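## Task

On the rack's front face, where drive blanks sit in three rows of four, push every protruding blank fully home until it stops and latches, but leave alone the blank in the middle row that is fourth from the left as seen facing the rack. The rack is free-standing: tilting it beyond a slight amount fails the task, it must finish in its original position, and a blank that stays in only because the robot is holding it does not count.

## Robot and tools

Robot: two xArm7-style arms, left_arm and right_arm, each with a parallel gripper and a wrist camera (cam_left_wrist, cam_right_wrist, both 896x504). Bases in the scene frame: left_arm at (+0.016, +0.427, 0), right_arm at (+0.001, -0.318, 0), both turned only slightly about z. The scene frame has its origin on the table top between the arms, +z up, +x out over the table, and left_arm on the +y side. The names left and right do not refer to sides of an image.

Gripper frame: fingers point along the gripper's +z and open and close along its y. The reported end_effector_position is the point between the closed finger pads, roughly 2 cm short of the fingertips; closing pushes the tips about 10 mm further out along +z. A closed gripper can serve as a blunt pusher for the blanks.

Row format (used by execute_actions and move): one list of 14 numbers, each in [-1, 1]. The first 7 are left_arm: dx, dy, dz, rx, ry, rz, opening; the next 7 are right_arm in the same order. Always send all 14 even if one arm stays still. dx..rz are an offset, not a pose: they are expressed in that gripper's own axes and measured from the gripper's measured pose at the start of the action (for the first action in a call, the last pose a result reported in this scene). 1.0 equals 0.6 m of translation or 180 degrees of rotation; rx, ry, rz form a single rotation vector. Opening is absolute: +1 fully open (0.084 m), -1 closed.

execute_actions(actions): a list of actions run in order. Each action is a table of up to 15 rows, one row per 1/30 s control step; if shorter, its last row is held for the rest of the 15 steps (0.5 s). Each row is measured from the action's start pose, not from the previous row. An empty list just returns state and images. Per step the command is clipped to 70 mm and 16 degrees from the measured pose, so large offsets need several actions; after an action the arm goes at most to its last clipped pose. If position and orientation conflict, position wins.

move(target, speed, blocking): target is one 14-number row as above, an offset measured from the pose in this scene's latest result that shows one. Each gripper follows a straight path toward its target; both paths finish together, lasting 0.5 to 10 s (stopped short after 10 s). speed is top path speed in m/s, 0.002 to 0.5, default 0.25; rotation up to twice that in rad/s. The path ignores obstacles and the other arm, and grippers may lag, stray or overshoot speed, especially near full reach. Faster contact hits harder, and a target further past contact presses harder. Opening is applied at the start. blocking=false returns after 0.5 s while motion continues; then only wait or stop are accepted until the move ends. The result adds a move: line with the ending (done, off_target, moving, held, fault) and active limits (limits=paced: pose clipped; limits=held: a check blocked some steps, and the arm may then jump faster), plus each gripper's distance from its target.

wait(seconds): 0 to 10 s, arms hold last command; a running move continues and wait returns when it ends. stop(): brakes a running move (needs braking room). zoom_image(camera, region=[x0,y0,x1,y1]) gives a closer view of that camera's latest image, region up to 504x504 px. read_manual gives licence texts only. finished_scene(scene) ends scene 1 or 2 irreversibly and reports success and the next task; the goal must still hold then. Replying without a tool call ends all scenes.

Results: a state line per arm with gripper position (m), quaternion wxyz and velocities in the scene frame (printed position may be off, more at long reach); Hand target lines show where the controller is now driving; grip_measured is the finger opening on the command scale; joint positions and torques (torques are offset, scaled and noisy). pose unreachable means the clearance check altered or blocked that arm's command. Camera calibration (K, distortion, T_world_to_cam) is given per camera and updated when it changes; it has small errors.

Arm limits: joint ranges as listed (e.g. elbow -0.192 to 3.927 rad, wrist pitch -1.693 to 3.142), joint speed 3.14 rad/s. Load limits: waist and shoulder 45.5 N m, upper arm roll, elbow, forearm roll 27.3, wrist pitch and roll 18.2. Reaching one triggers a TORQUE FAULT: the arm backs off, holds 10 s and drops the rest of the call. Sustained load heats motors: warning at 65 C, brakes at 80 C (OVER-TEMPERATURE FAULT). To keep an arm still, send the offset back to its wanted pose in a reply's first call and zeros after.

Avoid: tipping or shifting the unfixed rack (push gently, slowly, straight into the slot, and back off after each latch), pushing the excluded blank, knocking anything off the table, arms colliding or pressing each other, and hard slams.

Each tool is called as name(argument=value, ...) on one line, values as JSON.

## Session

execute_actions(actions=[])

Scene clock: 0.00 s.
left_arm: end_effector_position=(+0.0531, +0.1299, +0.3753) grip_measured=+1.00 end_effector_quat_wxyz=(+0.098, +0.871, +0.259, +0.406) end_effector_velocity=(-0.000, -0.000, +0.000) end_effector_angular_velocity=(+0.000, +0.001, -0.001) | right_arm: end_effector_position=(+0.3643, -0.3115, +0.2663) grip_measured=+1.00 end_effector_quat_wxyz=(-0.563, -0.010, +0.728, +0.391) end_effector_velocity=(+0.000, +0.000, +0.000) end_effector_angular_velocity=(+0.000, -0.000, +0.001)
Joint positions: left_arm=[-0.725 -0.941 -0.885  0.875  0.177  1.453 -1.976  0.084] | right_arm=[-0.01   0.802 -0.488  1.838  0.618  2.626  2.734  0.084]
Joint velocities: left_arm=[-0.001  0.001  0.001  0.    -0.    -0.     0.     0.   ] | right_arm=[ 0.     0.     0.001  0.001 -0.     0.     0.     0.   ]
Joint torques (N m, as the arm reports them, + toward a larger angle): no reading
Motor temperatures (°C, as the motors report them): left_arm=[37 35 37 39 40 41 35] | right_arm=[37 40 36 37 37 39 39]
Hand target (left_arm): +0.053, +0.130, +0.375; +0.098, +0.871, +0.259, +0.406
Hand target (right_arm): +0.364, -0.312, +0.266; -0.563, -0.010, +0.728, +0.391
camera_calibration (this result's frames):
cam_left_wrist: T_world_to_cam=[[0.397889, -0.830541, 0.389726, -0.0229906], [-0.526633, -0.554608, -0.644257, 0.410269], [0.751227, 0.0511003, -0.658062, 0.32903], [0, 0, 0, 1]] pos_world=[-0.0219675, 0.19163, 0.489801]
cam_right_wrist: T_world_to_cam=[[0.423724, 0.695158, 0.5807, -0.0571198], [0.377597, 0.447174, -0.810837, 0.285597], [-0.823334, 0.562842, -0.0730112, 0.624456], [0, 0, 0, 1]] pos_world=[0.430498, -0.439474, 0.310335]

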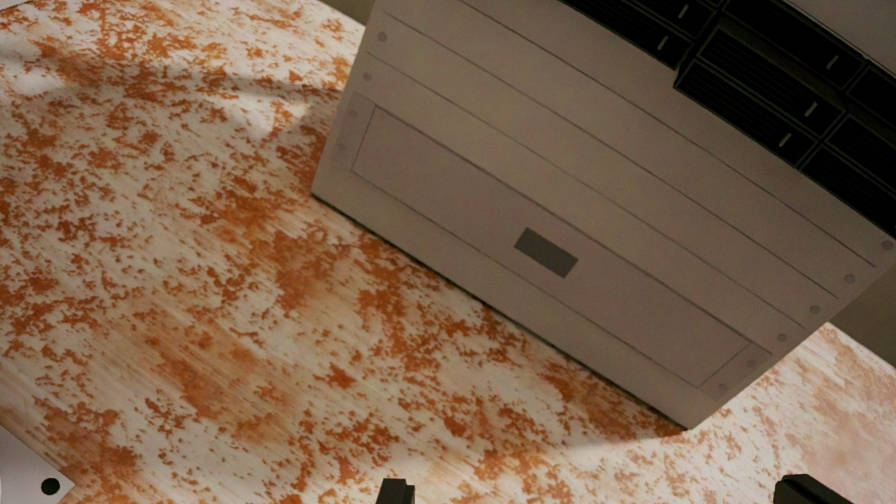

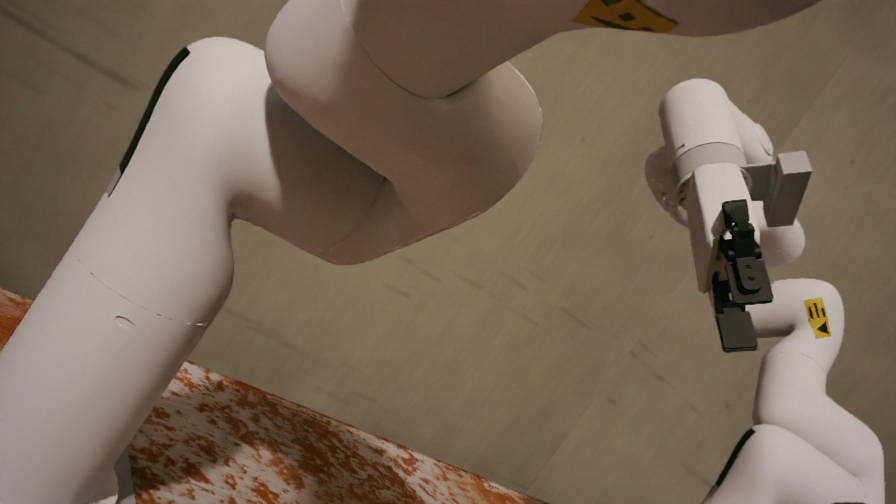

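move(target=[0.012,0.129,0.075,-0.2124,0.1031,-0.3121,-1, -0.101,0.129,-0.123,-0.3066,-0.0795,0.1907,1], speed=0.4)

Scene clock: 2.63 s.
left_arm: end_effector_position=(+0.1187, +0.0695, +0.3798) grip_measured=-1.00 end_effector_quat_wxyz=(+0.501, +0.501, +0.498, +0.499) end_effector_velocity=(+0.001, -0.000, -0.001) end_effector_angular_velocity=(-0.002, -0.005, +0.004) | right_arm: end_effector_position=(+0.4806, -0.2718, +0.2667) grip_measured=+1.00 end_effector_quat_wxyz=(+0.500, -0.499, -0.500, -0.501) end_effector_velocity=(+0.001, -0.000, +0.000) end_effector_angular_velocity=(-0.004, +0.001, -0.007)
Joint positions: left_arm=[-0.298 -1.465 -1.272  0.673  0.226  0.929 -3.016  0.   ] | right_arm=[ 0.132  0.595 -0.777  1.267  1.483  2.195  3.826  0.084]
Joint velocities: left_arm=[ 0.004 -0.002 -0.005  0.001  0.002  0.001 -0.007  0.   ] | right_arm=[ 0.004 -0.005 -0.003 -0.004  0.002 -0.008  0.004  0.   ]
Joint torques (N m, as the arm reports them, + toward a larger angle): left_arm=[ 2.08  8.61 15.23  3.62  0.02 -0.38 -0.3 ] | right_arm=[ -1.16 -15.36  -5.19  16.87   2.11   1.35   1.18]
Motor temperatures (°C, as the motors report them): left_arm=[37 35 37 39 40 41 35] | right_arm=[37 40 36 37 37 39 39]
Hand target (left_arm): +0.119, +0.069, +0.380; +0.501, +0.501, +0.498, +0.500
Hand target (right_arm): +0.481, -0.272, +0.267; +0.500, -0.500, -0.500, -0.501
Off the commanded pose (left_arm): 0.001 m, 0 deg.
Off the commanded pose (right_arm): 0.000 m, 0 deg.
move: done
camera_calibration (this result's frames):
cam_left_wrist: T_world_to_cam=[[0.0149757, 0.0271347, 0.99952, -0.346699], [-0.00528831, -0.999616, 0.0272165, 0.128193], [0.999874, -0.00569335, -0.0148265, 0.0159088], [0, 0, 0, 1]] pos_world=[-0.0100368, 0.137642, 0.343279]
cam_right_wrist: T_world_to_cam=[[0.999995, 0.003071, 0.00111939, -0.444722], [0.00115412, -0.0113296, -0.999935, 0.331007], [-0.00305812, 0.999931, -0.0113331, 0.405999], [0, 0, 0, 1]] pos_world=[0.445579, -0.400855, 0.336085]

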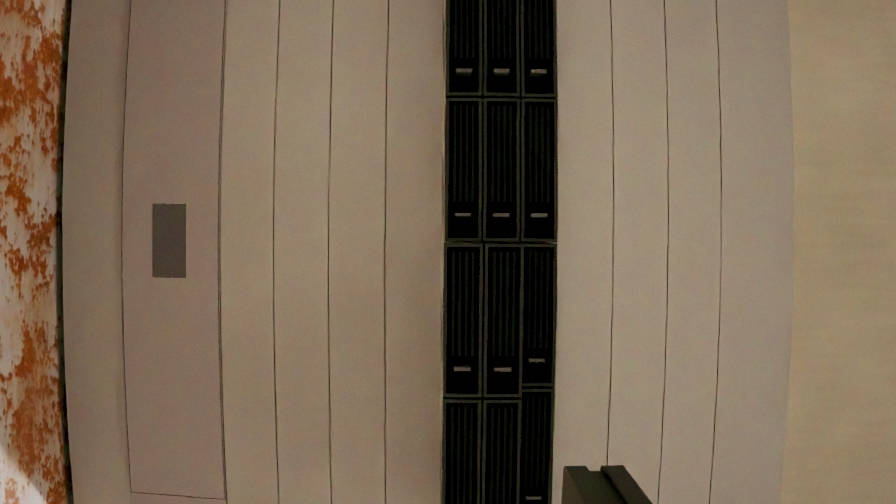

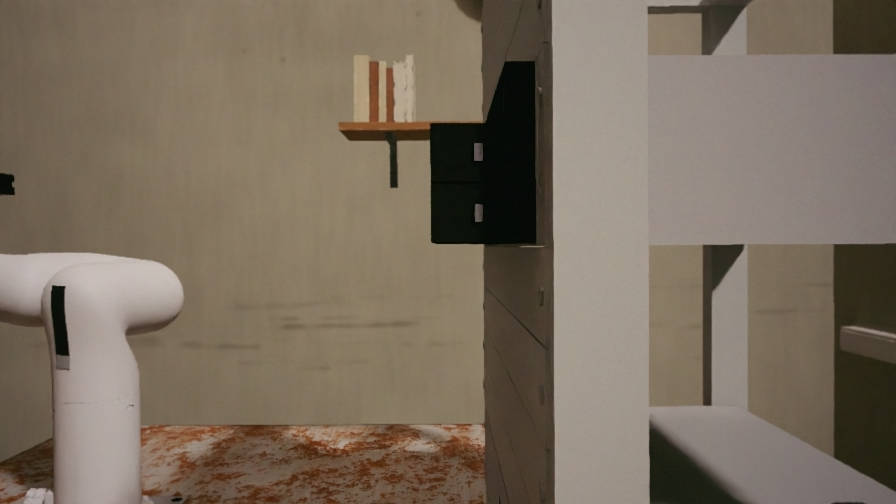

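move(target=[0.0425,-0.0317,0.452,0,0,0,-1, 0.038,0.033,0.28,0,0,0,1], speed=0.2)

Scene clock: 4.97 s.
left_arm: end_effector_position=(+0.3899, +0.0936, +0.3607) grip_measured=-1.00 end_effector_quat_wxyz=(+0.501, +0.502, +0.497, +0.501) end_effector_velocity=(+0.003, +0.002, -0.000) end_effector_angular_velocity=(-0.001, +0.000, +0.005) | right_arm: end_effector_position=(+0.5005, -0.1042, +0.2897) grip_measured=+1.00 end_effector_quat_wxyz=(+0.500, -0.499, -0.499, -0.501) end_effector_velocity=(-0.001, +0.003, +0.000) end_effector_angular_velocity=(+0.000, -0.000, +0.006)
Joint positions: left_arm=[ 0.521 -1.393 -1.264  0.548  0.387 -0.017 -3.171  0.   ] | right_arm=[ 0.453  0.421 -0.681  1.139  1.672  1.845  3.942  0.084]
Joint velocities: left_arm=[ 0.011 -0.    -0.001  0.002 -0.    -0.004 -0.001  0.   ] | right_arm=[0.004 0.001 0.001 0.002 0.001 0.    0.001 0.   ]
Joint torques (N m, as the arm reports them, + toward a larger angle): left_arm=[ 1.51  8.77 15.43  4.59 -1.89 -0.23 -0.48] | right_arm=[ -1.28 -14.01  -3.72  18.93   1.94   1.16   0.99]
Motor temperatures (°C, as the motors report them): left_arm=[37 36 38 39 40 41 35] | right_arm=[37 40 36 38 37 39 39]
Hand target (left_arm): +0.390, +0.094, +0.361; +0.501, +0.501, +0.497, +0.501
Hand target (right_arm): +0.500, -0.104, +0.290; +0.500, -0.499, -0.499, -0.501
Off the commanded pose (left_arm): 0.000 m, 0 deg.
Off the commanded pose (right_arm): 0.000 m, 0 deg.
move: done
camera_calibration (this result's frames):
cam_left_wrist: T_world_to_cam=[[0.0128685, 0.0236341, 0.999638, -0.331233], [-0.00612474, -0.9997, 0.0237144, 0.155836], [0.999898, -0.00642769, -0.0127199, -0.256075], [0, 0, 0, 1]] pos_world=[0.261266, 0.161972, 0.32416]
cam_right_wrist: T_world_to_cam=[[0.999997, 0.00239717, 0.000707715, -0.465144], [0.000733612, -0.0108197, -0.999941, 0.356136], [-0.00238937, 0.999939, -0.0108214, 0.238232], [0, 0, 0, 1]] pos_world=[0.465451, -0.233249, 0.359022]

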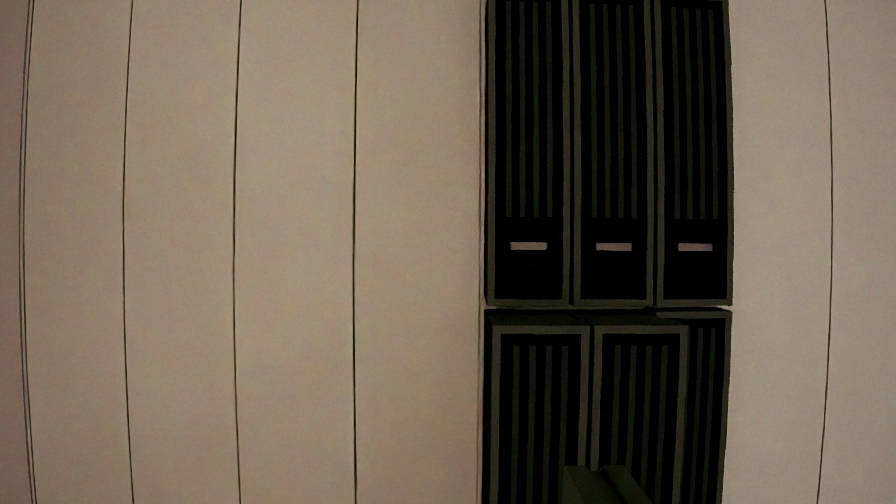

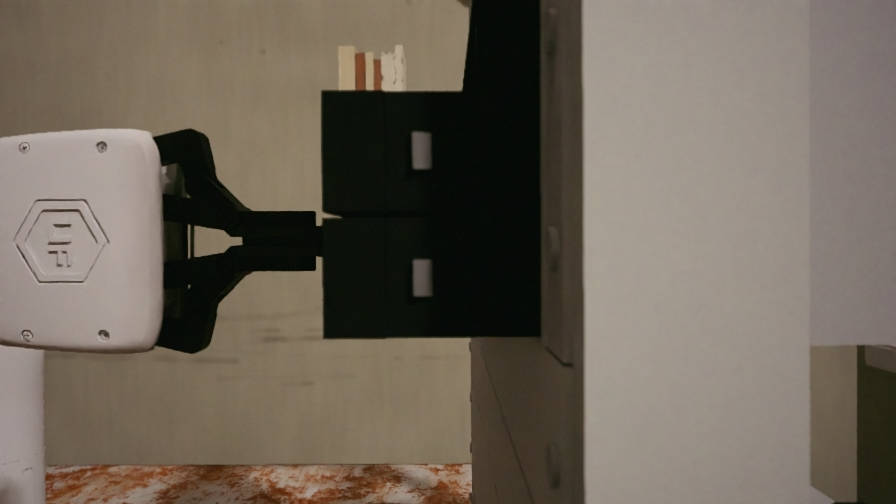

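move(target=[0,0.0083,0.03,0,0,0,-1, 0,-0.017,0.01,0,0,0,1], speed=0.04)

move(target=[0,0,0,0,0,0,-1, 0,-0.0035,0,0,0,0,1], speed=0.01)

Scene clock: 5.97 s.
left_arm: end_effector_position=(+0.4078, +0.0934, +0.3656) grip_measured=-1.00 end_effector_quat_wxyz=(+0.501, +0.502, +0.497, +0.501) end_effector_velocity=(+0.000, -0.001, +0.000) end_effector_angular_velocity=(-0.001, -0.000, -0.002) | right_arm: end_effector_position=(+0.4904, -0.0983, +0.2897) grip_measured=+1.00 end_effector_quat_wxyz=(+0.500, -0.500, -0.499, -0.501) end_effector_velocity=(-0.000, -0.001, -0.000) end_effector_angular_velocity=(-0.001, +0.000, -0.003)
Joint positions: left_arm=[ 0.596 -1.38  -1.263  0.581  0.39  -0.06  -3.166  0.   ] | right_arm=[ 0.475  0.387 -0.683  1.097  1.664  1.822  3.93   0.084]
Joint velocities: left_arm=[ 0.003  0.001 -0.     0.002 -0.001 -0.003  0.001  0.   ] | right_arm=[ 0.002 -0.002 -0.003 -0.003 -0.    -0.002 -0.001 -0.   ]
Joint torques (N m, as the arm reports them, + toward a larger angle): left_arm=[ 2.31  9.15 15.83  4.78 -2.06 -0.16 -0.36] | right_arm=[ -0.67 -13.7   -3.32  18.9    2.1    1.17   1.01]
Motor temperatures (°C, as the motors report them): left_arm=[37 36 38 39 40 41 35] | right_arm=[37 40 36 38 37 39 39]
Hand target (left_arm): +0.408, +0.093, +0.366; +0.501, +0.502, +0.497, +0.501
Hand target (right_arm): +0.490, -0.098, +0.290; +0.500, -0.499, -0.499, -0.501
Off the commanded pose (left_arm): 0.000 m, 0 deg.
Off the commanded pose (right_arm): 0.000 m, 0 deg.
move: done
camera_calibration (this result's frames):
cam_left_wrist: T_world_to_cam=[[0.0127994, 0.0231966, 0.999649, -0.336291], [-0.00629473, -0.999709, 0.0232786, 0.155876], [0.999898, -0.00659047, -0.0126497, -0.273902], [0, 0, 0, 1]] pos_world=[0.279159, 0.161827, 0.32908]
cam_right_wrist: T_world_to_cam=[[0.999997, 0.00223675, 0.000684712, -0.455073], [0.000708815, -0.0107931, -0.999942, 0.356209], [-0.00222923, 0.999939, -0.0107947, 0.232197], [0, 0, 0, 1]] pos_world=[0.455337, -0.22732, 0.359007]

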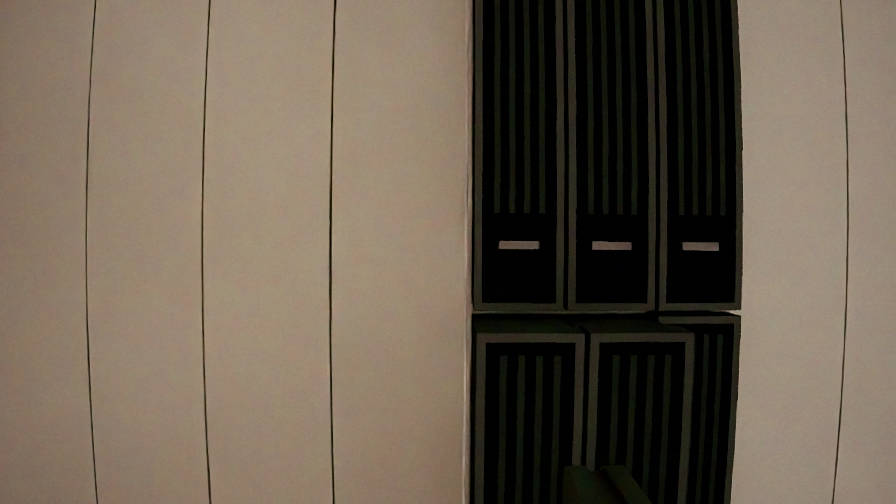

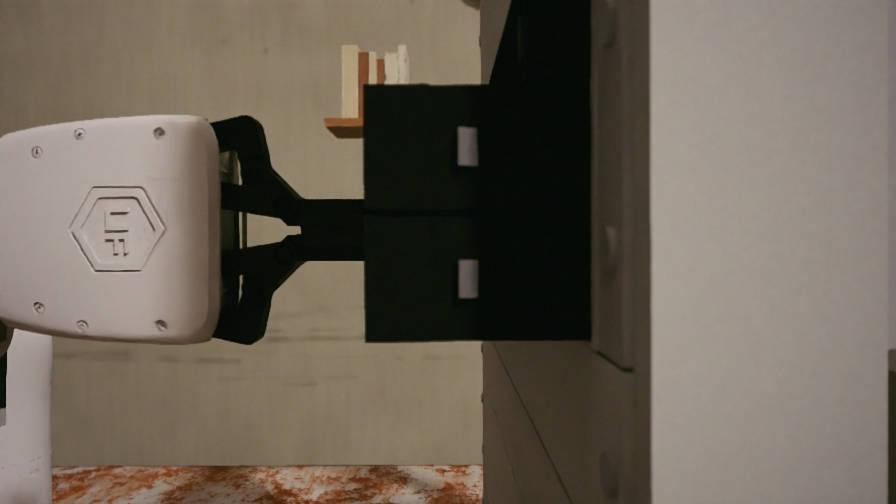

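Scene clock: 6.67 s.
left_arm: end_effector_position=(+0.4078, +0.0934, +0.3656) grip_measured=-1.00 end_effector_quat_wxyz=(+0.501, +0.502, +0.497, +0.501) end_effector_velocity=(+0.000, +0.000, -0.001) end_effector_angular_velocity=(-0.001, +0.002, +0.000) | right_arm: end_effector_position=(+0.4892, -0.0982, +0.2896) grip_measured=+1.00 end_effector_quat_wxyz=(+0.499, -0.500, -0.499, -0.501) end_effector_velocity=(-0.001, +0.000, +0.000) end_effector_angular_velocity=(+0.000, -0.000, +0.002)
Joint positions: left_arm=[ 0.596 -1.38  -1.263  0.581  0.39  -0.06  -3.166  0.   ] | right_arm=[ 0.477  0.381 -0.683  1.091  1.662  1.818  3.928  0.084]
Joint velocities: left_arm=[ 0.     0.002 -0.002 -0.    -0.001  0.    -0.     0.   ] | right_arm=[ 0.    -0.002  0.001 -0.002 -0.002 -0.    -0.001  0.   ]
Joint torques (N m, as the arm reports them, + toward a larger angle): left_arm=[ 1.86  8.95 15.69  4.7  -2.02 -0.1  -0.31] | right_arm=[ -1.38 -14.88  -3.65  15.35   0.61   3.75   0.96]
Motor temperatures (°C, as the motors report them): left_arm=[37 36 38 39 40 41 35] | right_arm=[37 40 36 38 37 39 39]
Hand target (left_arm): +0.408, +0.093, +0.366; +0.501, +0.502, +0.497, +0.501
Hand target (right_arm): +0.488, -0.098, +0.290; +0.500, -0.500, -0.499, -0.501
Off the commanded pose (left_arm): 0.000 m, 0 deg.
Off the commanded pose (right_arm): 0.001 m, 0 deg.
move: done
camera_calibration (this result's frames):
cam_left_wrist: T_world_to_cam=[[0.0127987, 0.0231958, 0.999649, -0.336291], [-0.00630003, -0.999709, 0.0232779, 0.155877], [0.999898, -0.00659574, -0.0126489, -0.2739], [0, 0, 0, 1]] pos_world=[0.279158, 0.161825, 0.32908]
cam_right_wrist: T_world_to_cam=[[0.999999, 0.000519375, 0.0015781, -0.454228], [0.00158411, -0.011778, -0.999929, 0.35562], [-0.000500752, 0.999931, -0.0117788, 0.23158], [0, 0, 0, 1]] pos_world=[0.45378, -0.22714, 0.359039]

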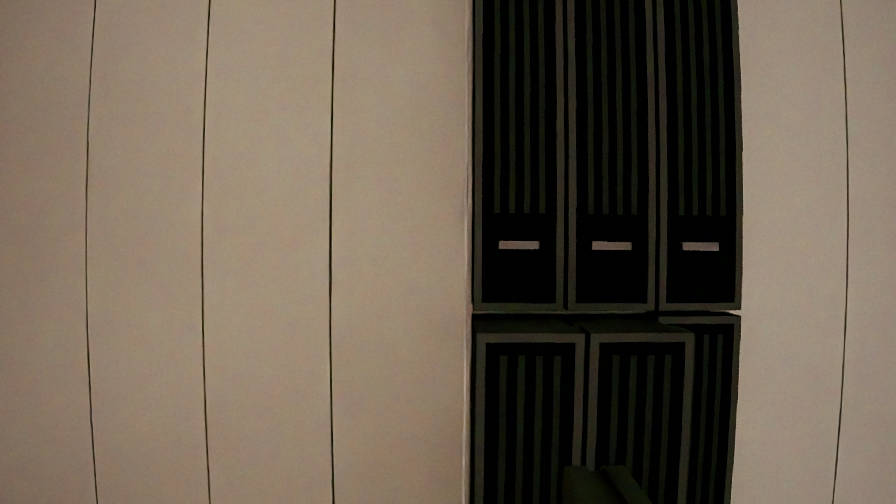

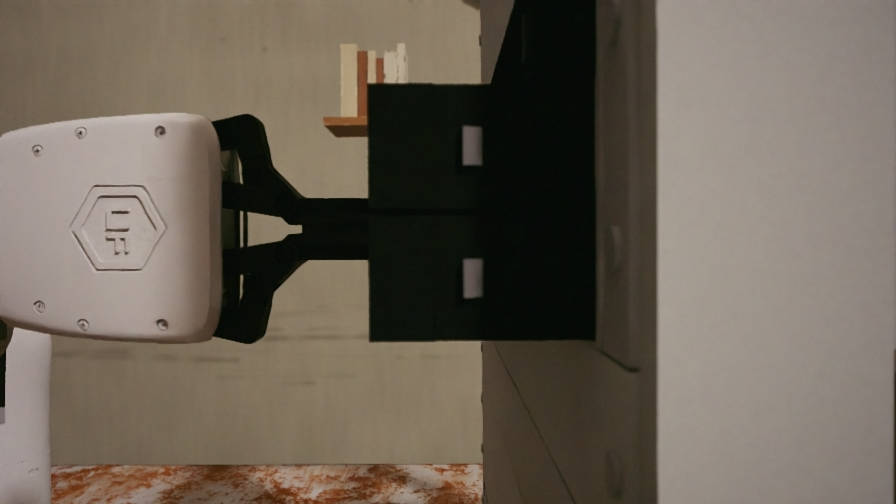

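move(target=[0,0,0.066,0,0,0,-1, 0,0.0005,0,0,0,0,1], speed=0.025)

Scene clock: 8.63 s.
left_arm: end_effector_position=(+0.4473, +0.0932, +0.3654) grip_measured=-1.00 end_effector_quat_wxyz=(+0.501, +0.502, +0.496, +0.501) end_effector_velocity=(+0.001, -0.000, -0.001) end_effector_angular_velocity=(+0.003, +0.001, -0.000) | right_arm: end_effector_position=(+0.4893, -0.0982, +0.2896) grip_measured=+1.00 end_effector_quat_wxyz=(+0.499, -0.500, -0.499, -0.501) end_effector_velocity=(+0.000, +0.000, -0.000) end_effector_angular_velocity=(-0.001, +0.000, -0.001)
Joint positions: left_arm=[ 0.759 -1.373 -1.291  0.654  0.382 -0.15  -3.177  0.   ] | right_arm=[ 0.477  0.382 -0.683  1.091  1.663  1.818  3.928  0.084]
Joint velocities: left_arm=[ 0.004 -0.001 -0.003  0.002  0.001 -0.002 -0.     0.   ] | right_arm=[ 0.001  0.001 -0.001 -0.     0.001 -0.001 -0.     0.   ]
Joint torques (N m, as the arm reports them, + toward a larger angle): left_arm=[ 4.74 10.85 15.57  4.78 -2.14 -0.19 -0.4 ] | right_arm=[ -1.15 -13.74  -3.57  17.15   1.23   2.69   0.99]
Motor temperatures (°C, as the motors report them): left_arm=[37 36 39 39 40 41 35] | right_arm=[37 40 36 38 37 39 39]
Hand target (left_arm): +0.447, +0.093, +0.365; +0.501, +0.502, +0.496, +0.501
Hand target (right_arm): +0.489, -0.098, +0.290; +0.499, -0.500, -0.499, -0.501
Off the commanded pose (left_arm): 0.000 m, 0 deg.
Off the commanded pose (right_arm): 0.000 m, 0 deg.
move: done
camera_calibration (this result's frames):
cam_left_wrist: T_world_to_cam=[[0.0128298, 0.022414, 0.999666, -0.336574], [-0.00634144, -0.999727, 0.0224967, 0.156236], [0.999898, -0.00662795, -0.0126842, -0.313437], [0, 0, 0, 1]] pos_world=[0.318714, 0.16166, 0.328971]
cam_right_wrist: T_world_to_cam=[[0.999999, 0.00080509, 0.00141554, -0.454319], [0.0014248, -0.011618, -0.999931, 0.355719], [-0.000788589, 0.999932, -0.0116191, 0.231686], [0, 0, 0, 1]] pos_world=[0.453994, -0.227172, 0.35903]

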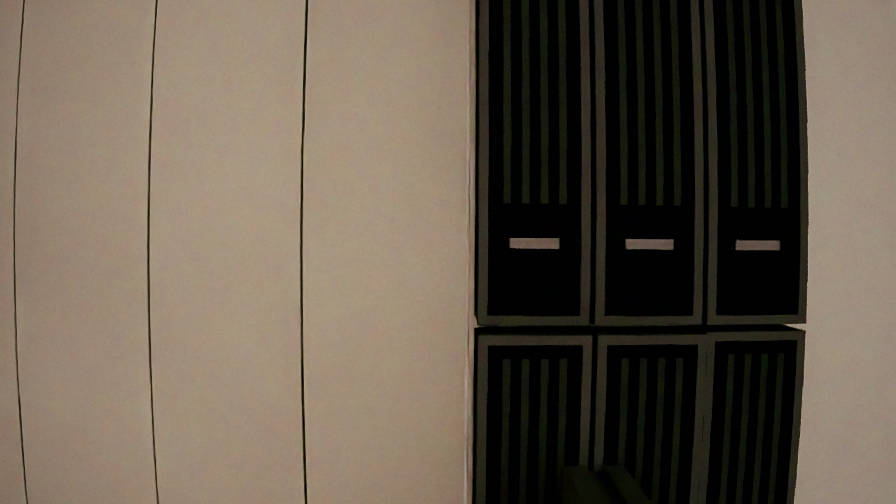

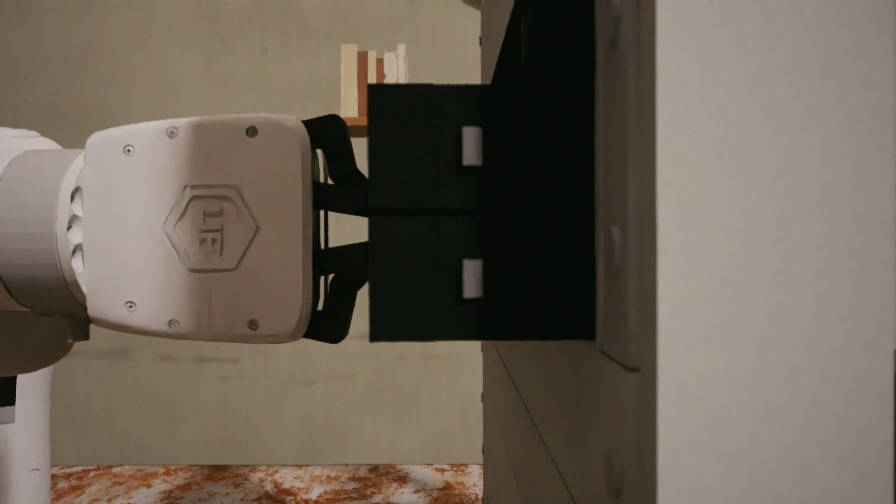

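move(target=[0,0,0.008,0,0,0,-1, 0,0,0,0,0,0,1], speed=0.008)

Scene clock: 9.50 s.
left_arm: end_effector_position=(+0.4516, +0.0931, +0.3654) grip_measured=-1.00 end_effector_quat_wxyz=(+0.501, +0.502, +0.496, +0.501) end_effector_velocity=(+0.001, +0.000, +0.001) end_effector_angular_velocity=(-0.002, -0.001, +0.000) | right_arm: end_effector_position=(+0.4894, -0.0982, +0.2896) grip_measured=+1.00 end_effector_quat_wxyz=(+0.499, -0.500, -0.499, -0.501) end_effector_velocity=(-0.000, +0.001, +0.000) end_effector_angular_velocity=(-0.000, -0.000, +0.001)
Joint positions: left_arm=[ 0.776 -1.373 -1.294  0.662  0.38  -0.159 -3.178  0.   ] | right_arm=[ 0.477  0.382 -0.683  1.092  1.663  1.818  3.928  0.084]
Joint velocities: left_arm=[ 0.004  0.     0.001  0.002 -0.    -0.002 -0.     0.   ] | right_arm=[ 0.001 -0.001  0.    -0.    -0.    -0.001  0.     0.   ]
Joint torques (N m, as the arm reports them, + toward a larger angle): left_arm=[10.57 11.57 15.2   6.21 -2.22 -0.31 -0.27] | right_arm=[ -1.42 -14.25  -3.51  16.95   1.43   2.66   0.88]
Motor temperatures (°C, as the motors report them): left_arm=[37 36 39 39 40 41 35] | right_arm=[37 40 36 38 37 39 39]
Hand target (left_arm): +0.452, +0.093, +0.365; +0.501, +0.502, +0.496, +0.501
Hand target (right_arm): +0.489, -0.098, +0.290; +0.499, -0.500, -0.499, -0.501
Off the commanded pose (left_arm): 0.001 m, 0 deg.
Off the commanded pose (right_arm): 0.000 m, 0 deg.
move: done
camera_calibration (this result's frames):
cam_left_wrist: T_world_to_cam=[[0.0126664, 0.0222996, 0.999671, -0.33654], [-0.00685633, -0.999726, 0.0223877, 0.156443], [0.999896, -0.00713765, -0.0125101, -0.317709], [0, 0, 0, 1]] pos_world=[0.323011, 0.161637, 0.328952]
cam_right_wrist: T_world_to_cam=[[0.999999, 0.000699318, 0.00148067, -0.454395], [0.00148872, -0.0116626, -0.999931, 0.35569], [-0.000682001, 0.999932, -0.0116636, 0.231651], [0, 0, 0, 1]] pos_world=[0.454023, -0.227169, 0.359041]

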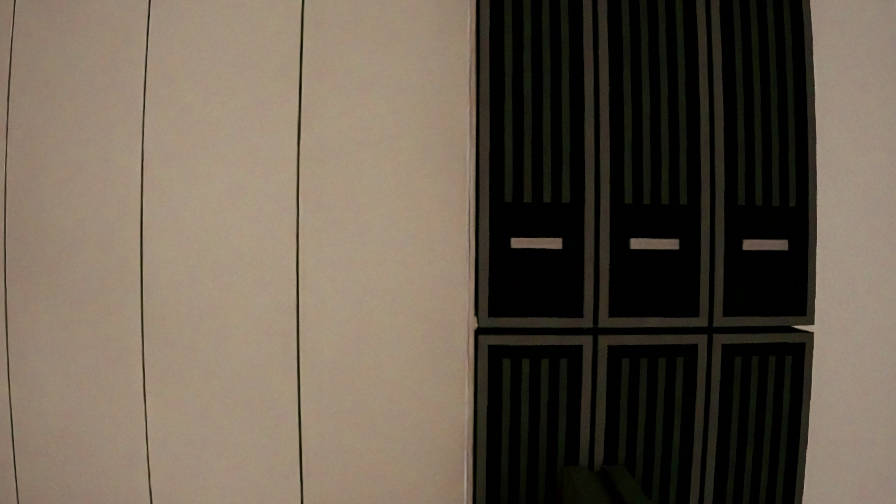

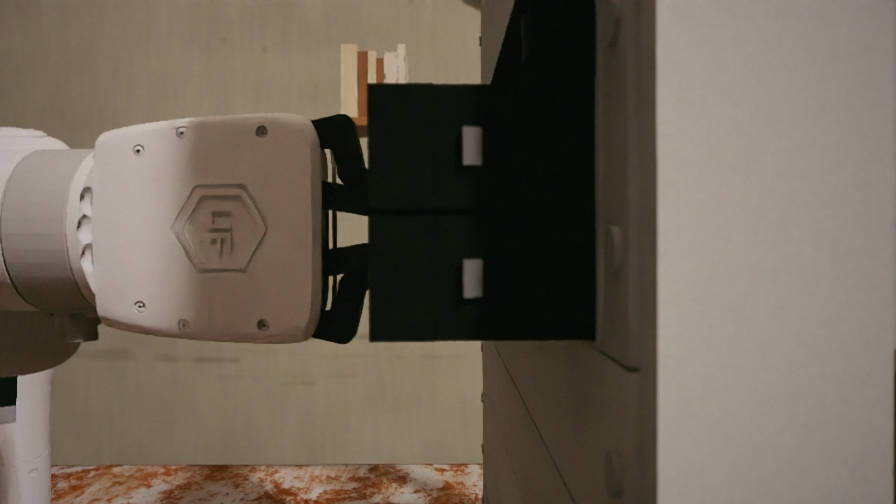

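zoom_image(camera="cam_left_wrist", region=[560, 290, 760, 400])

wait(seconds=0)

Region (560, 290, 760, 400) of cam_left_wrist's 896x504 image, scaled by 2.520, with more detail than that image has; it fills the top 277 rows of this view, and the rest is white.

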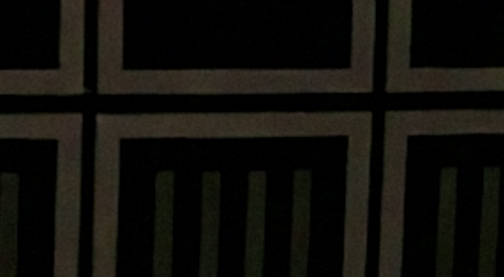

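Scene clock: 9.60 s.
left_arm: end_effector_position=(+0.4516, +0.0931, +0.3654) grip_measured=-1.00 end_effector_quat_wxyz=(+0.501, +0.502, +0.496, +0.501) end_effector_velocity=(+0.001, -0.000, +0.001) end_effector_angular_velocity=(+0.001, -0.002, +0.000) | right_arm: end_effector_position=(+0.4894, -0.0982, +0.2896) grip_measured=+1.00 end_effector_quat_wxyz=(+0.499, -0.500, -0.499, -0.501) end_effector_velocity=(-0.000, +0.000, +0.000) end_effector_angular_velocity=(+0.000, -0.000, +0.000)
Joint positions: left_arm=[ 0.776 -1.373 -1.294  0.662  0.38  -0.159 -3.178  0.   ] | right_arm=[ 0.477  0.382 -0.683  1.092  1.663  1.818  3.928  0.084]
Joint velocities: left_arm=[ 0.003 -0.001  0.001  0.002  0.    -0.001  0.001  0.   ] | right_arm=[ 0.    -0.     0.001 -0.     0.    -0.    -0.     0.   ]
Joint torques (N m, as the arm reports them, + toward a larger angle): left_arm=[12.47 11.81 14.9   6.38 -2.27 -0.23 -0.34] | right_arm=[ -1.01 -14.39  -3.51  16.92   1.15   2.77   0.88]
Motor temperatures (°C, as the motors report them): left_arm=[37 36 39 39 40 41 35] | right_arm=[37 40 36 38 37 39 39]
Hand target (left_arm): +0.452, +0.093, +0.365; +0.501, +0.502, +0.496, +0.501
Hand target (right_arm): +0.489, -0.098, +0.290; +0.499, -0.500, -0.499, -0.501
Off the commanded pose (left_arm): 0.000 m, 0 deg.
Off the commanded pose (right_arm): 0.000 m, 0 deg.
camera_calibration (this result's frames):
cam_left_wrist: T_world_to_cam=[[0.0126662, 0.0222976, 0.999671, -0.336543], [-0.00687547, -0.999726, 0.0223859, 0.156431], [0.999896, -0.00715675, -0.0125095, -0.317769], [0, 0, 0, 1]] pos_world=[0.323075, 0.161618, 0.328956]
cam_right_wrist: T_world_to_cam=[[0.999999, 0.000677237, 0.00149595, -0.454411], [0.00150376, -0.0116709, -0.999931, 0.355684], [-0.000659731, 0.999932, -0.0116719, 0.231644], [0, 0, 0, 1]] pos_world=[0.454029, -0.227169, 0.359043]

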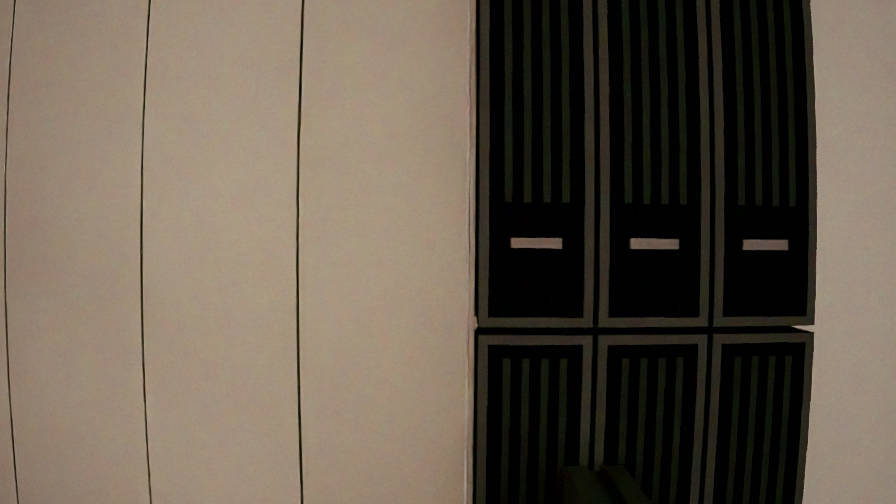

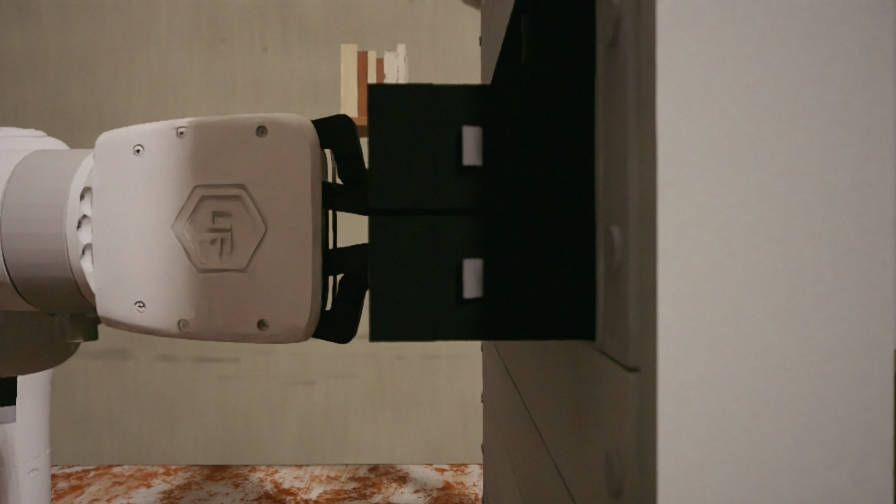

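move(target=[0,0,-0.078,0,0,0,-1, 0,0,0,0,0,0,1], speed=0.1)

move(target=[-0.172,-0.034,0,0,0,0,-1, 0,0,0,0,0,0,1], speed=0.12)

Scene clock: 10.63 s.
left_arm: end_effector_position=(+0.4051, +0.0936, +0.3656) grip_measured=-1.00 end_effector_quat_wxyz=(+0.501, +0.502, +0.497, +0.501) end_effector_velocity=(-0.001, -0.000, +0.000) end_effector_angular_velocity=(-0.002, -0.000, -0.000) | right_arm: end_effector_position=(+0.4893, -0.0982, +0.2896) grip_measured=+1.00 end_effector_quat_wxyz=(+0.499, -0.500, -0.499, -0.501) end_effector_velocity=(-0.000, +0.001, -0.000) end_effector_angular_velocity=(-0.001, +0.000, +0.002)
Joint positions: left_arm=[ 0.584 -1.381 -1.261  0.576  0.39  -0.054 -3.165  0.   ] | right_arm=[ 0.477  0.382 -0.683  1.091  1.663  1.818  3.928  0.084]
Joint velocities: left_arm=[-0.006  0.     0.002 -0.002 -0.001  0.004  0.     0.   ] | right_arm=[ 0.002  0.     0.    -0.    -0.    -0.001 -0.     0.   ]
Joint torques (N m, as the arm reports them, + toward a larger angle): left_arm=[ 2.27  9.02 15.72  4.72 -1.93 -0.18 -0.35] | right_arm=[ -1.09 -14.41  -3.76  17.44   1.42   2.35   0.84]
Motor temperatures (°C, as the motors report them): left_arm=[37 36 39 40 40 41 35] | right_arm=[37 40 36 38 37 39 39]
Hand target (left_arm): +0.405, +0.093, +0.366; +0.501, +0.502, +0.496, +0.501
Hand target (right_arm): +0.489, -0.098, +0.290; +0.499, -0.500, -0.499, -0.501
Off the commanded pose (left_arm): 0.000 m, 0 deg.
Off the commanded pose (right_arm): 0.000 m, 0 deg.
move: done
camera_calibration (this result's frames):
cam_left_wrist: T_world_to_cam=[[0.0126835, 0.0233006, 0.999648, -0.336229], [-0.00628525, -0.999707, 0.0233817, 0.155995], [0.9999, -0.0065796, -0.0125334, -0.271239], [0, 0, 0, 1]] pos_world=[0.276457, 0.161999, 0.329064]
cam_right_wrist: T_world_to_cam=[[0.999999, 0.000767263, 0.00143985, -0.454348], [0.00144868, -0.0116335, -0.999931, 0.35571], [-0.00075046, 0.999932, -0.0116346, 0.231671], [0, 0, 0, 1]] pos_world=[0.454006, -0.227168, 0.359035]

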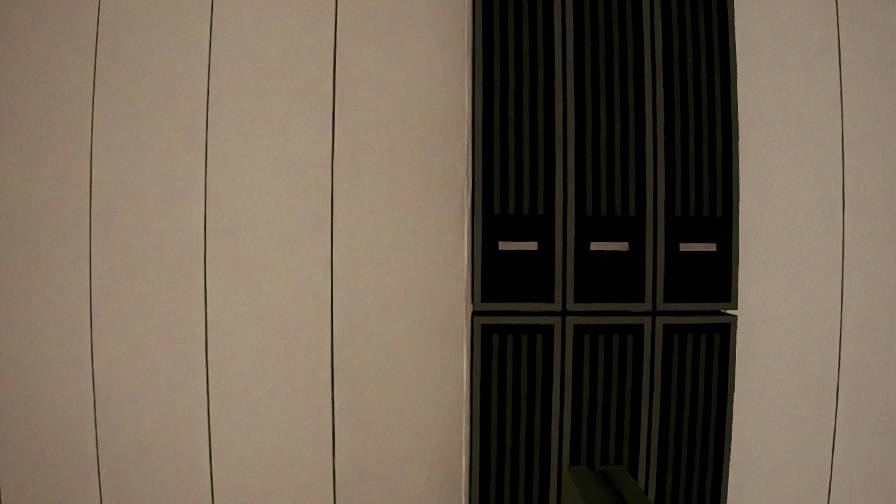

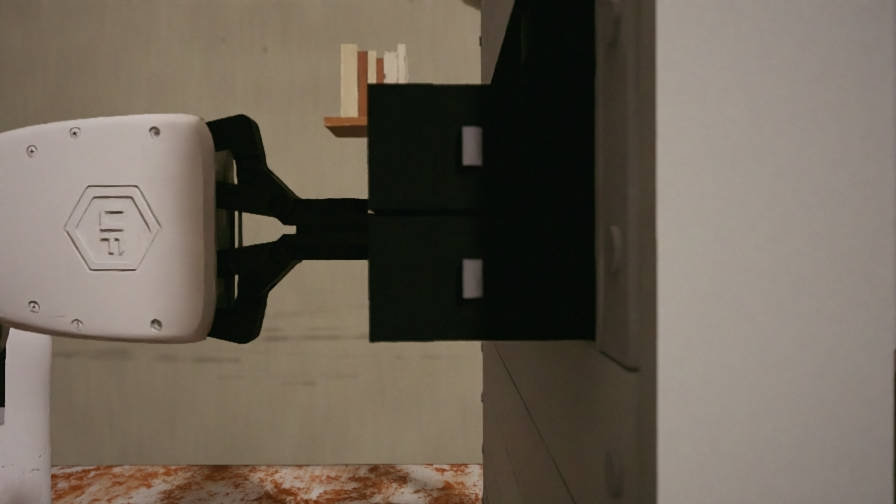

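Scene clock: 11.90 s.
left_arm: end_effector_position=(+0.4048, -0.0090, +0.3444) grip_measured=-1.00 end_effector_quat_wxyz=(+0.501, +0.502, +0.497, +0.501) end_effector_velocity=(-0.001, -0.003, +0.000) end_effector_angular_velocity=(-0.000, -0.001, -0.002) | right_arm: end_effector_position=(+0.4893, -0.0982, +0.2896) grip_measured=+1.00 end_effector_quat_wxyz=(+0.499, -0.500, -0.499, -0.501) end_effector_velocity=(-0.000, +0.000, +0.000) end_effector_angular_velocity=(-0.000, -0.000, +0.000)
Joint positions: left_arm=[ 0.686 -1.367 -1.419  0.895  0.331  0.181 -3.215  0.   ] | right_arm=[ 0.477  0.382 -0.683  1.091  1.663  1.818  3.928  0.084]
Joint velocities: left_arm=[ 0.003  0.001 -0.002  0.01  -0.001  0.006 -0.     0.   ] | right_arm=[ 0.002  0.    -0.001  0.     0.    -0.     0.     0.   ]
Joint torques (N m, as the arm reports them, + toward a larger angle): left_arm=[ 1.92 12.62 18.54  3.48 -1.61 -0.03 -0.35] | right_arm=[ -1.47 -14.17  -3.63  17.5    1.16   2.45   0.95]
Motor temperatures (°C, as the motors report them): left_arm=[37 36 39 40 40 41 35] | right_arm=[37 40 36 38 37 39 39]
Hand target (left_arm): +0.405, -0.010, +0.344; +0.501, +0.502, +0.497, +0.501
Hand target (right_arm): +0.489, -0.098, +0.290; +0.499, -0.500, -0.499, -0.501
Off the commanded pose (left_arm): 0.001 m, 0 deg.
Off the commanded pose (right_arm): 0.000 m, 0 deg.
move: done
camera_calibration (this result's frames):
cam_left_wrist: T_world_to_cam=[[0.0128841, 0.0232436, 0.999647, -0.31273], [-0.00568729, -0.999712, 0.0233184, 0.0537502], [0.999901, -0.00598571, -0.0127482, -0.271876], [0, 0, 0, 1]] pos_world=[0.276184, 0.0593764, 0.307901]
cam_right_wrist: T_world_to_cam=[[0.999999, 0.000769051, 0.00143904, -0.454346], [0.00144789, -0.0116327, -0.999931, 0.35571], [-0.000752258, 0.999932, -0.0116338, 0.231671], [0, 0, 0, 1]] pos_world=[0.454005, -0.227168, 0.359035]

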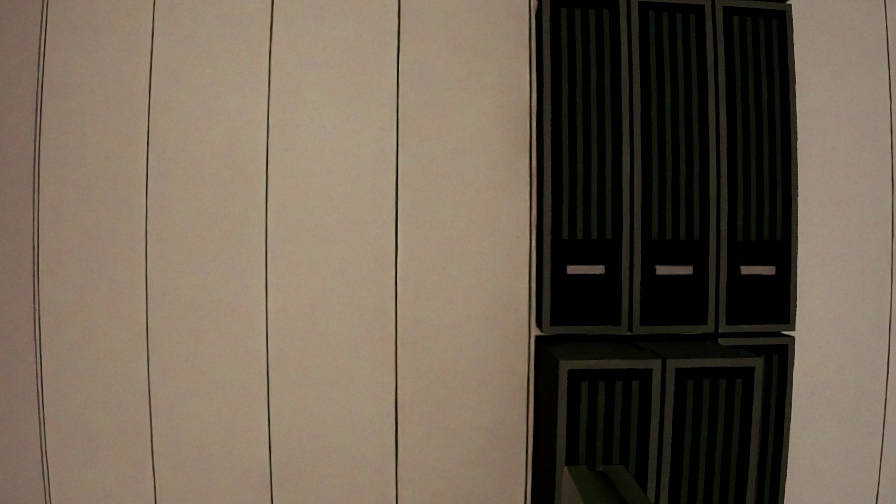

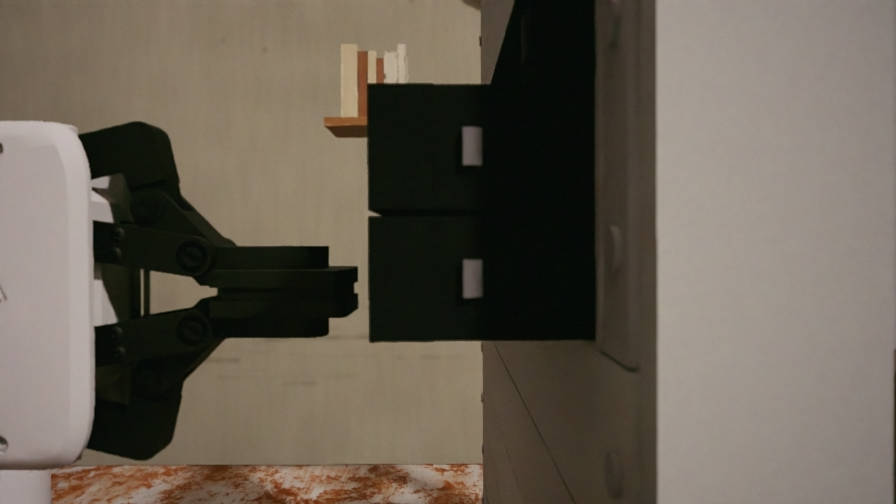

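Good clearance. Push most of the way.

move(target=[0,0,0.072,0,0,0,-1, 0,0,0,0,0,0,1], speed=0.025)

Scene clock: 14.00 s.
left_arm: end_effector_position=(+0.4480, -0.0091, +0.3443) grip_measured=-1.00 end_effector_quat_wxyz=(+0.500, +0.502, +0.497, +0.501) end_effector_velocity=(+0.001, -0.000, +0.001) end_effector_angular_velocity=(-0.001, -0.001, -0.001) | right_arm: end_effector_position=(+0.4893, -0.0982, +0.2896) grip_measured=+1.00 end_effector_quat_wxyz=(+0.499, -0.500, -0.499, -0.501) end_effector_velocity=(+0.000, -0.000, +0.000) end_effector_angular_velocity=(+0.000, -0.000, -0.000)
Joint positions: left_arm=[ 0.83  -1.367 -1.434  0.963  0.332  0.106 -3.222  0.   ] | right_arm=[ 0.477  0.382 -0.683  1.091  1.663  1.818  3.928  0.084]
Joint velocities: left_arm=[ 0.002 -0.     0.001  0.002 -0.    -0.001 -0.     0.   ] | right_arm=[-0.     0.    -0.001 -0.     0.     0.    -0.     0.   ]
Joint torques (N m, as the arm reports them, + toward a larger angle): left_arm=[ 5.1  14.08 18.2   2.23 -1.56  0.43 -0.3 ] | right_arm=[ -1.84 -14.05  -3.61  17.25   1.52   2.45   1.09]
Motor temperatures (°C, as the motors report them): left_arm=[37 36 40 39 40 41 35] | right_arm=[37 41 36 38 37 39 39]
Hand target (left_arm): +0.448, -0.009, +0.344; +0.500, +0.502, +0.497, +0.501
Hand target (right_arm): +0.489, -0.098, +0.290; +0.499, -0.500, -0.499, -0.501
Off the commanded pose (left_arm): 0.000 m, 0 deg.
Off the commanded pose (right_arm): 0.000 m, 0 deg.
move: done
camera_calibration (this result's frames):
cam_left_wrist: T_world_to_cam=[[0.0128497, 0.0226321, 0.999661, -0.313147], [-0.00568542, -0.999726, 0.0227067, 0.0540603], [0.999901, -0.00597527, -0.0127175, -0.315034], [0, 0, 0, 1]] pos_world=[0.319334, 0.0592503, 0.307807]
cam_right_wrist: T_world_to_cam=[[0.999999, 0.000766669, 0.00143971, -0.454348], [0.00144853, -0.0116344, -0.999931, 0.35571], [-0.000749866, 0.999932, -0.0116355, 0.23167], [0, 0, 0, 1]] pos_world=[0.454006, -0.227168, 0.359035]

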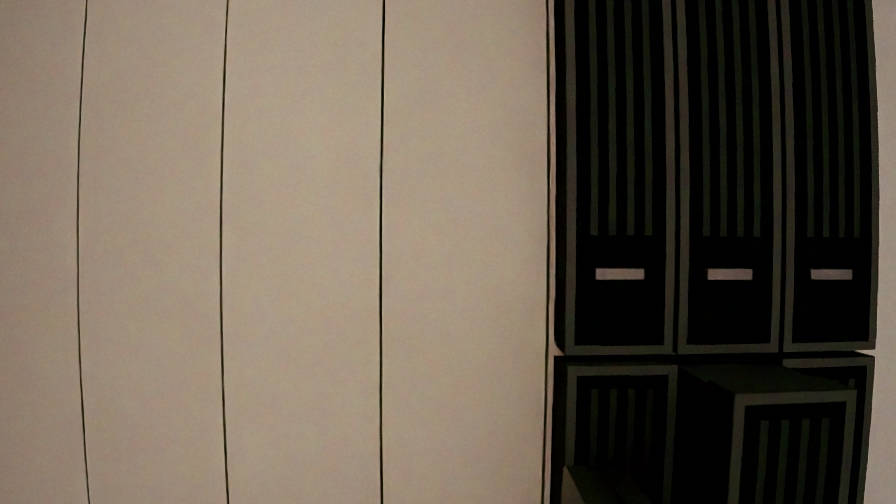

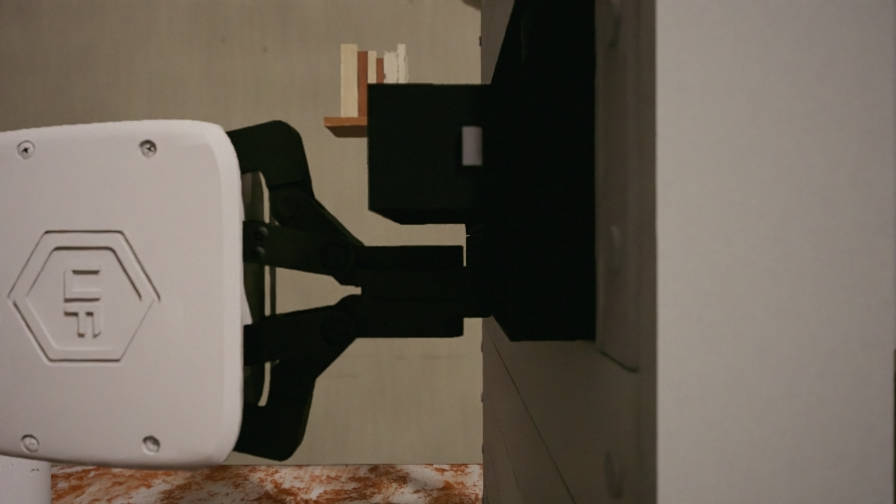

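move(target=[0,0,0.0085,0,0,0,-1, 0,0,0,0,0,0,1], speed=0.008)

Scene clock: 14.97 s.
left_arm: end_effector_position=(+0.4527, -0.0092, +0.3443) grip_measured=-1.00 end_effector_quat_wxyz=(+0.500, +0.502, +0.497, +0.501) end_effector_velocity=(+0.000, -0.000, +0.000) end_effector_angular_velocity=(-0.001, +0.001, -0.001) | right_arm: end_effector_position=(+0.4893, -0.0982, +0.2896) grip_measured=+1.00 end_effector_quat_wxyz=(+0.499, -0.500, -0.499, -0.501) end_effector_velocity=(-0.001, +0.000, -0.000) end_effector_angular_velocity=(+0.001, +0.002, +0.001)
Joint positions: left_arm=[ 0.846 -1.367 -1.436  0.972  0.331  0.099 -3.223  0.   ] | right_arm=[ 0.477  0.382 -0.683  1.091  1.663  1.818  3.928  0.084]
Joint velocities: left_arm=[ 0.001  0.001 -0.     0.001  0.    -0.001 -0.001  0.   ] | right_arm=[ 0.001 -0.    -0.    -0.002  0.     0.001 -0.     0.   ]
Joint torques (N m, as the arm reports them, + toward a larger angle): left_arm=[ 8.12 14.15 18.1   2.88 -1.61 -0.06 -0.39] | right_arm=[ -1.13 -14.52  -3.3   17.4    1.2    2.46   0.9 ]
Motor temperatures (°C, as the motors report them): left_arm=[37 36 40 39 40 41 35] | right_arm=[37 41 36 39 37 40 39]
Hand target (left_arm): +0.453, -0.009, +0.344; +0.500, +0.502, +0.497, +0.501
Hand target (right_arm): +0.489, -0.098, +0.290; +0.499, -0.500, -0.499, -0.501
Off the commanded pose (left_arm): 0.000 m, 0 deg.
Off the commanded pose (right_arm): 0.000 m, 0 deg.
move: done
camera_calibration (this result's frames):
cam_left_wrist: T_world_to_cam=[[0.0127989, 0.022516, 0.999665, -0.313153], [-0.00572124, -0.999728, 0.0225907, 0.0541007], [0.999902, -0.00600846, -0.0126666, -0.319802], [0, 0, 0, 1]] pos_world=[0.324088, 0.0592154, 0.307775]
cam_right_wrist: T_world_to_cam=[[0.999999, 0.000744205, 0.00144821, -0.454361], [0.00145678, -0.0116449, -0.999931, 0.355704], [-0.00072729, 0.999932, -0.0116459, 0.231665], [0, 0, 0, 1]] pos_world=[0.454011, -0.227169, 0.359036]

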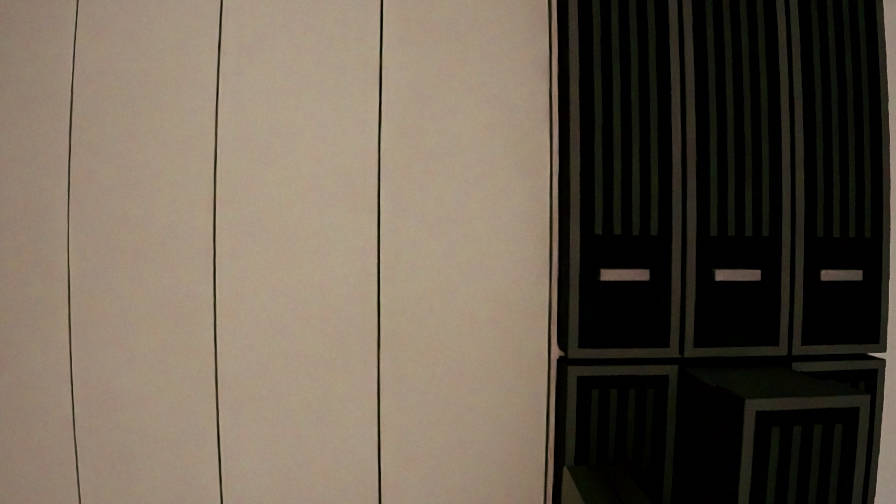

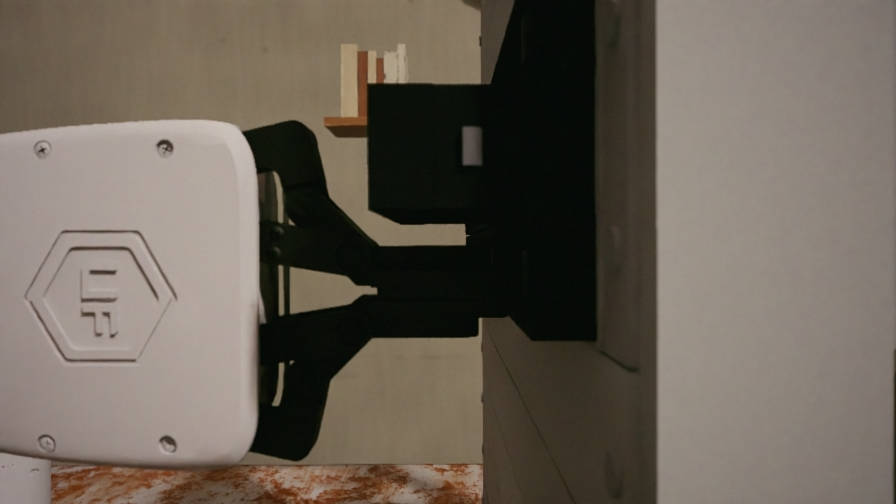

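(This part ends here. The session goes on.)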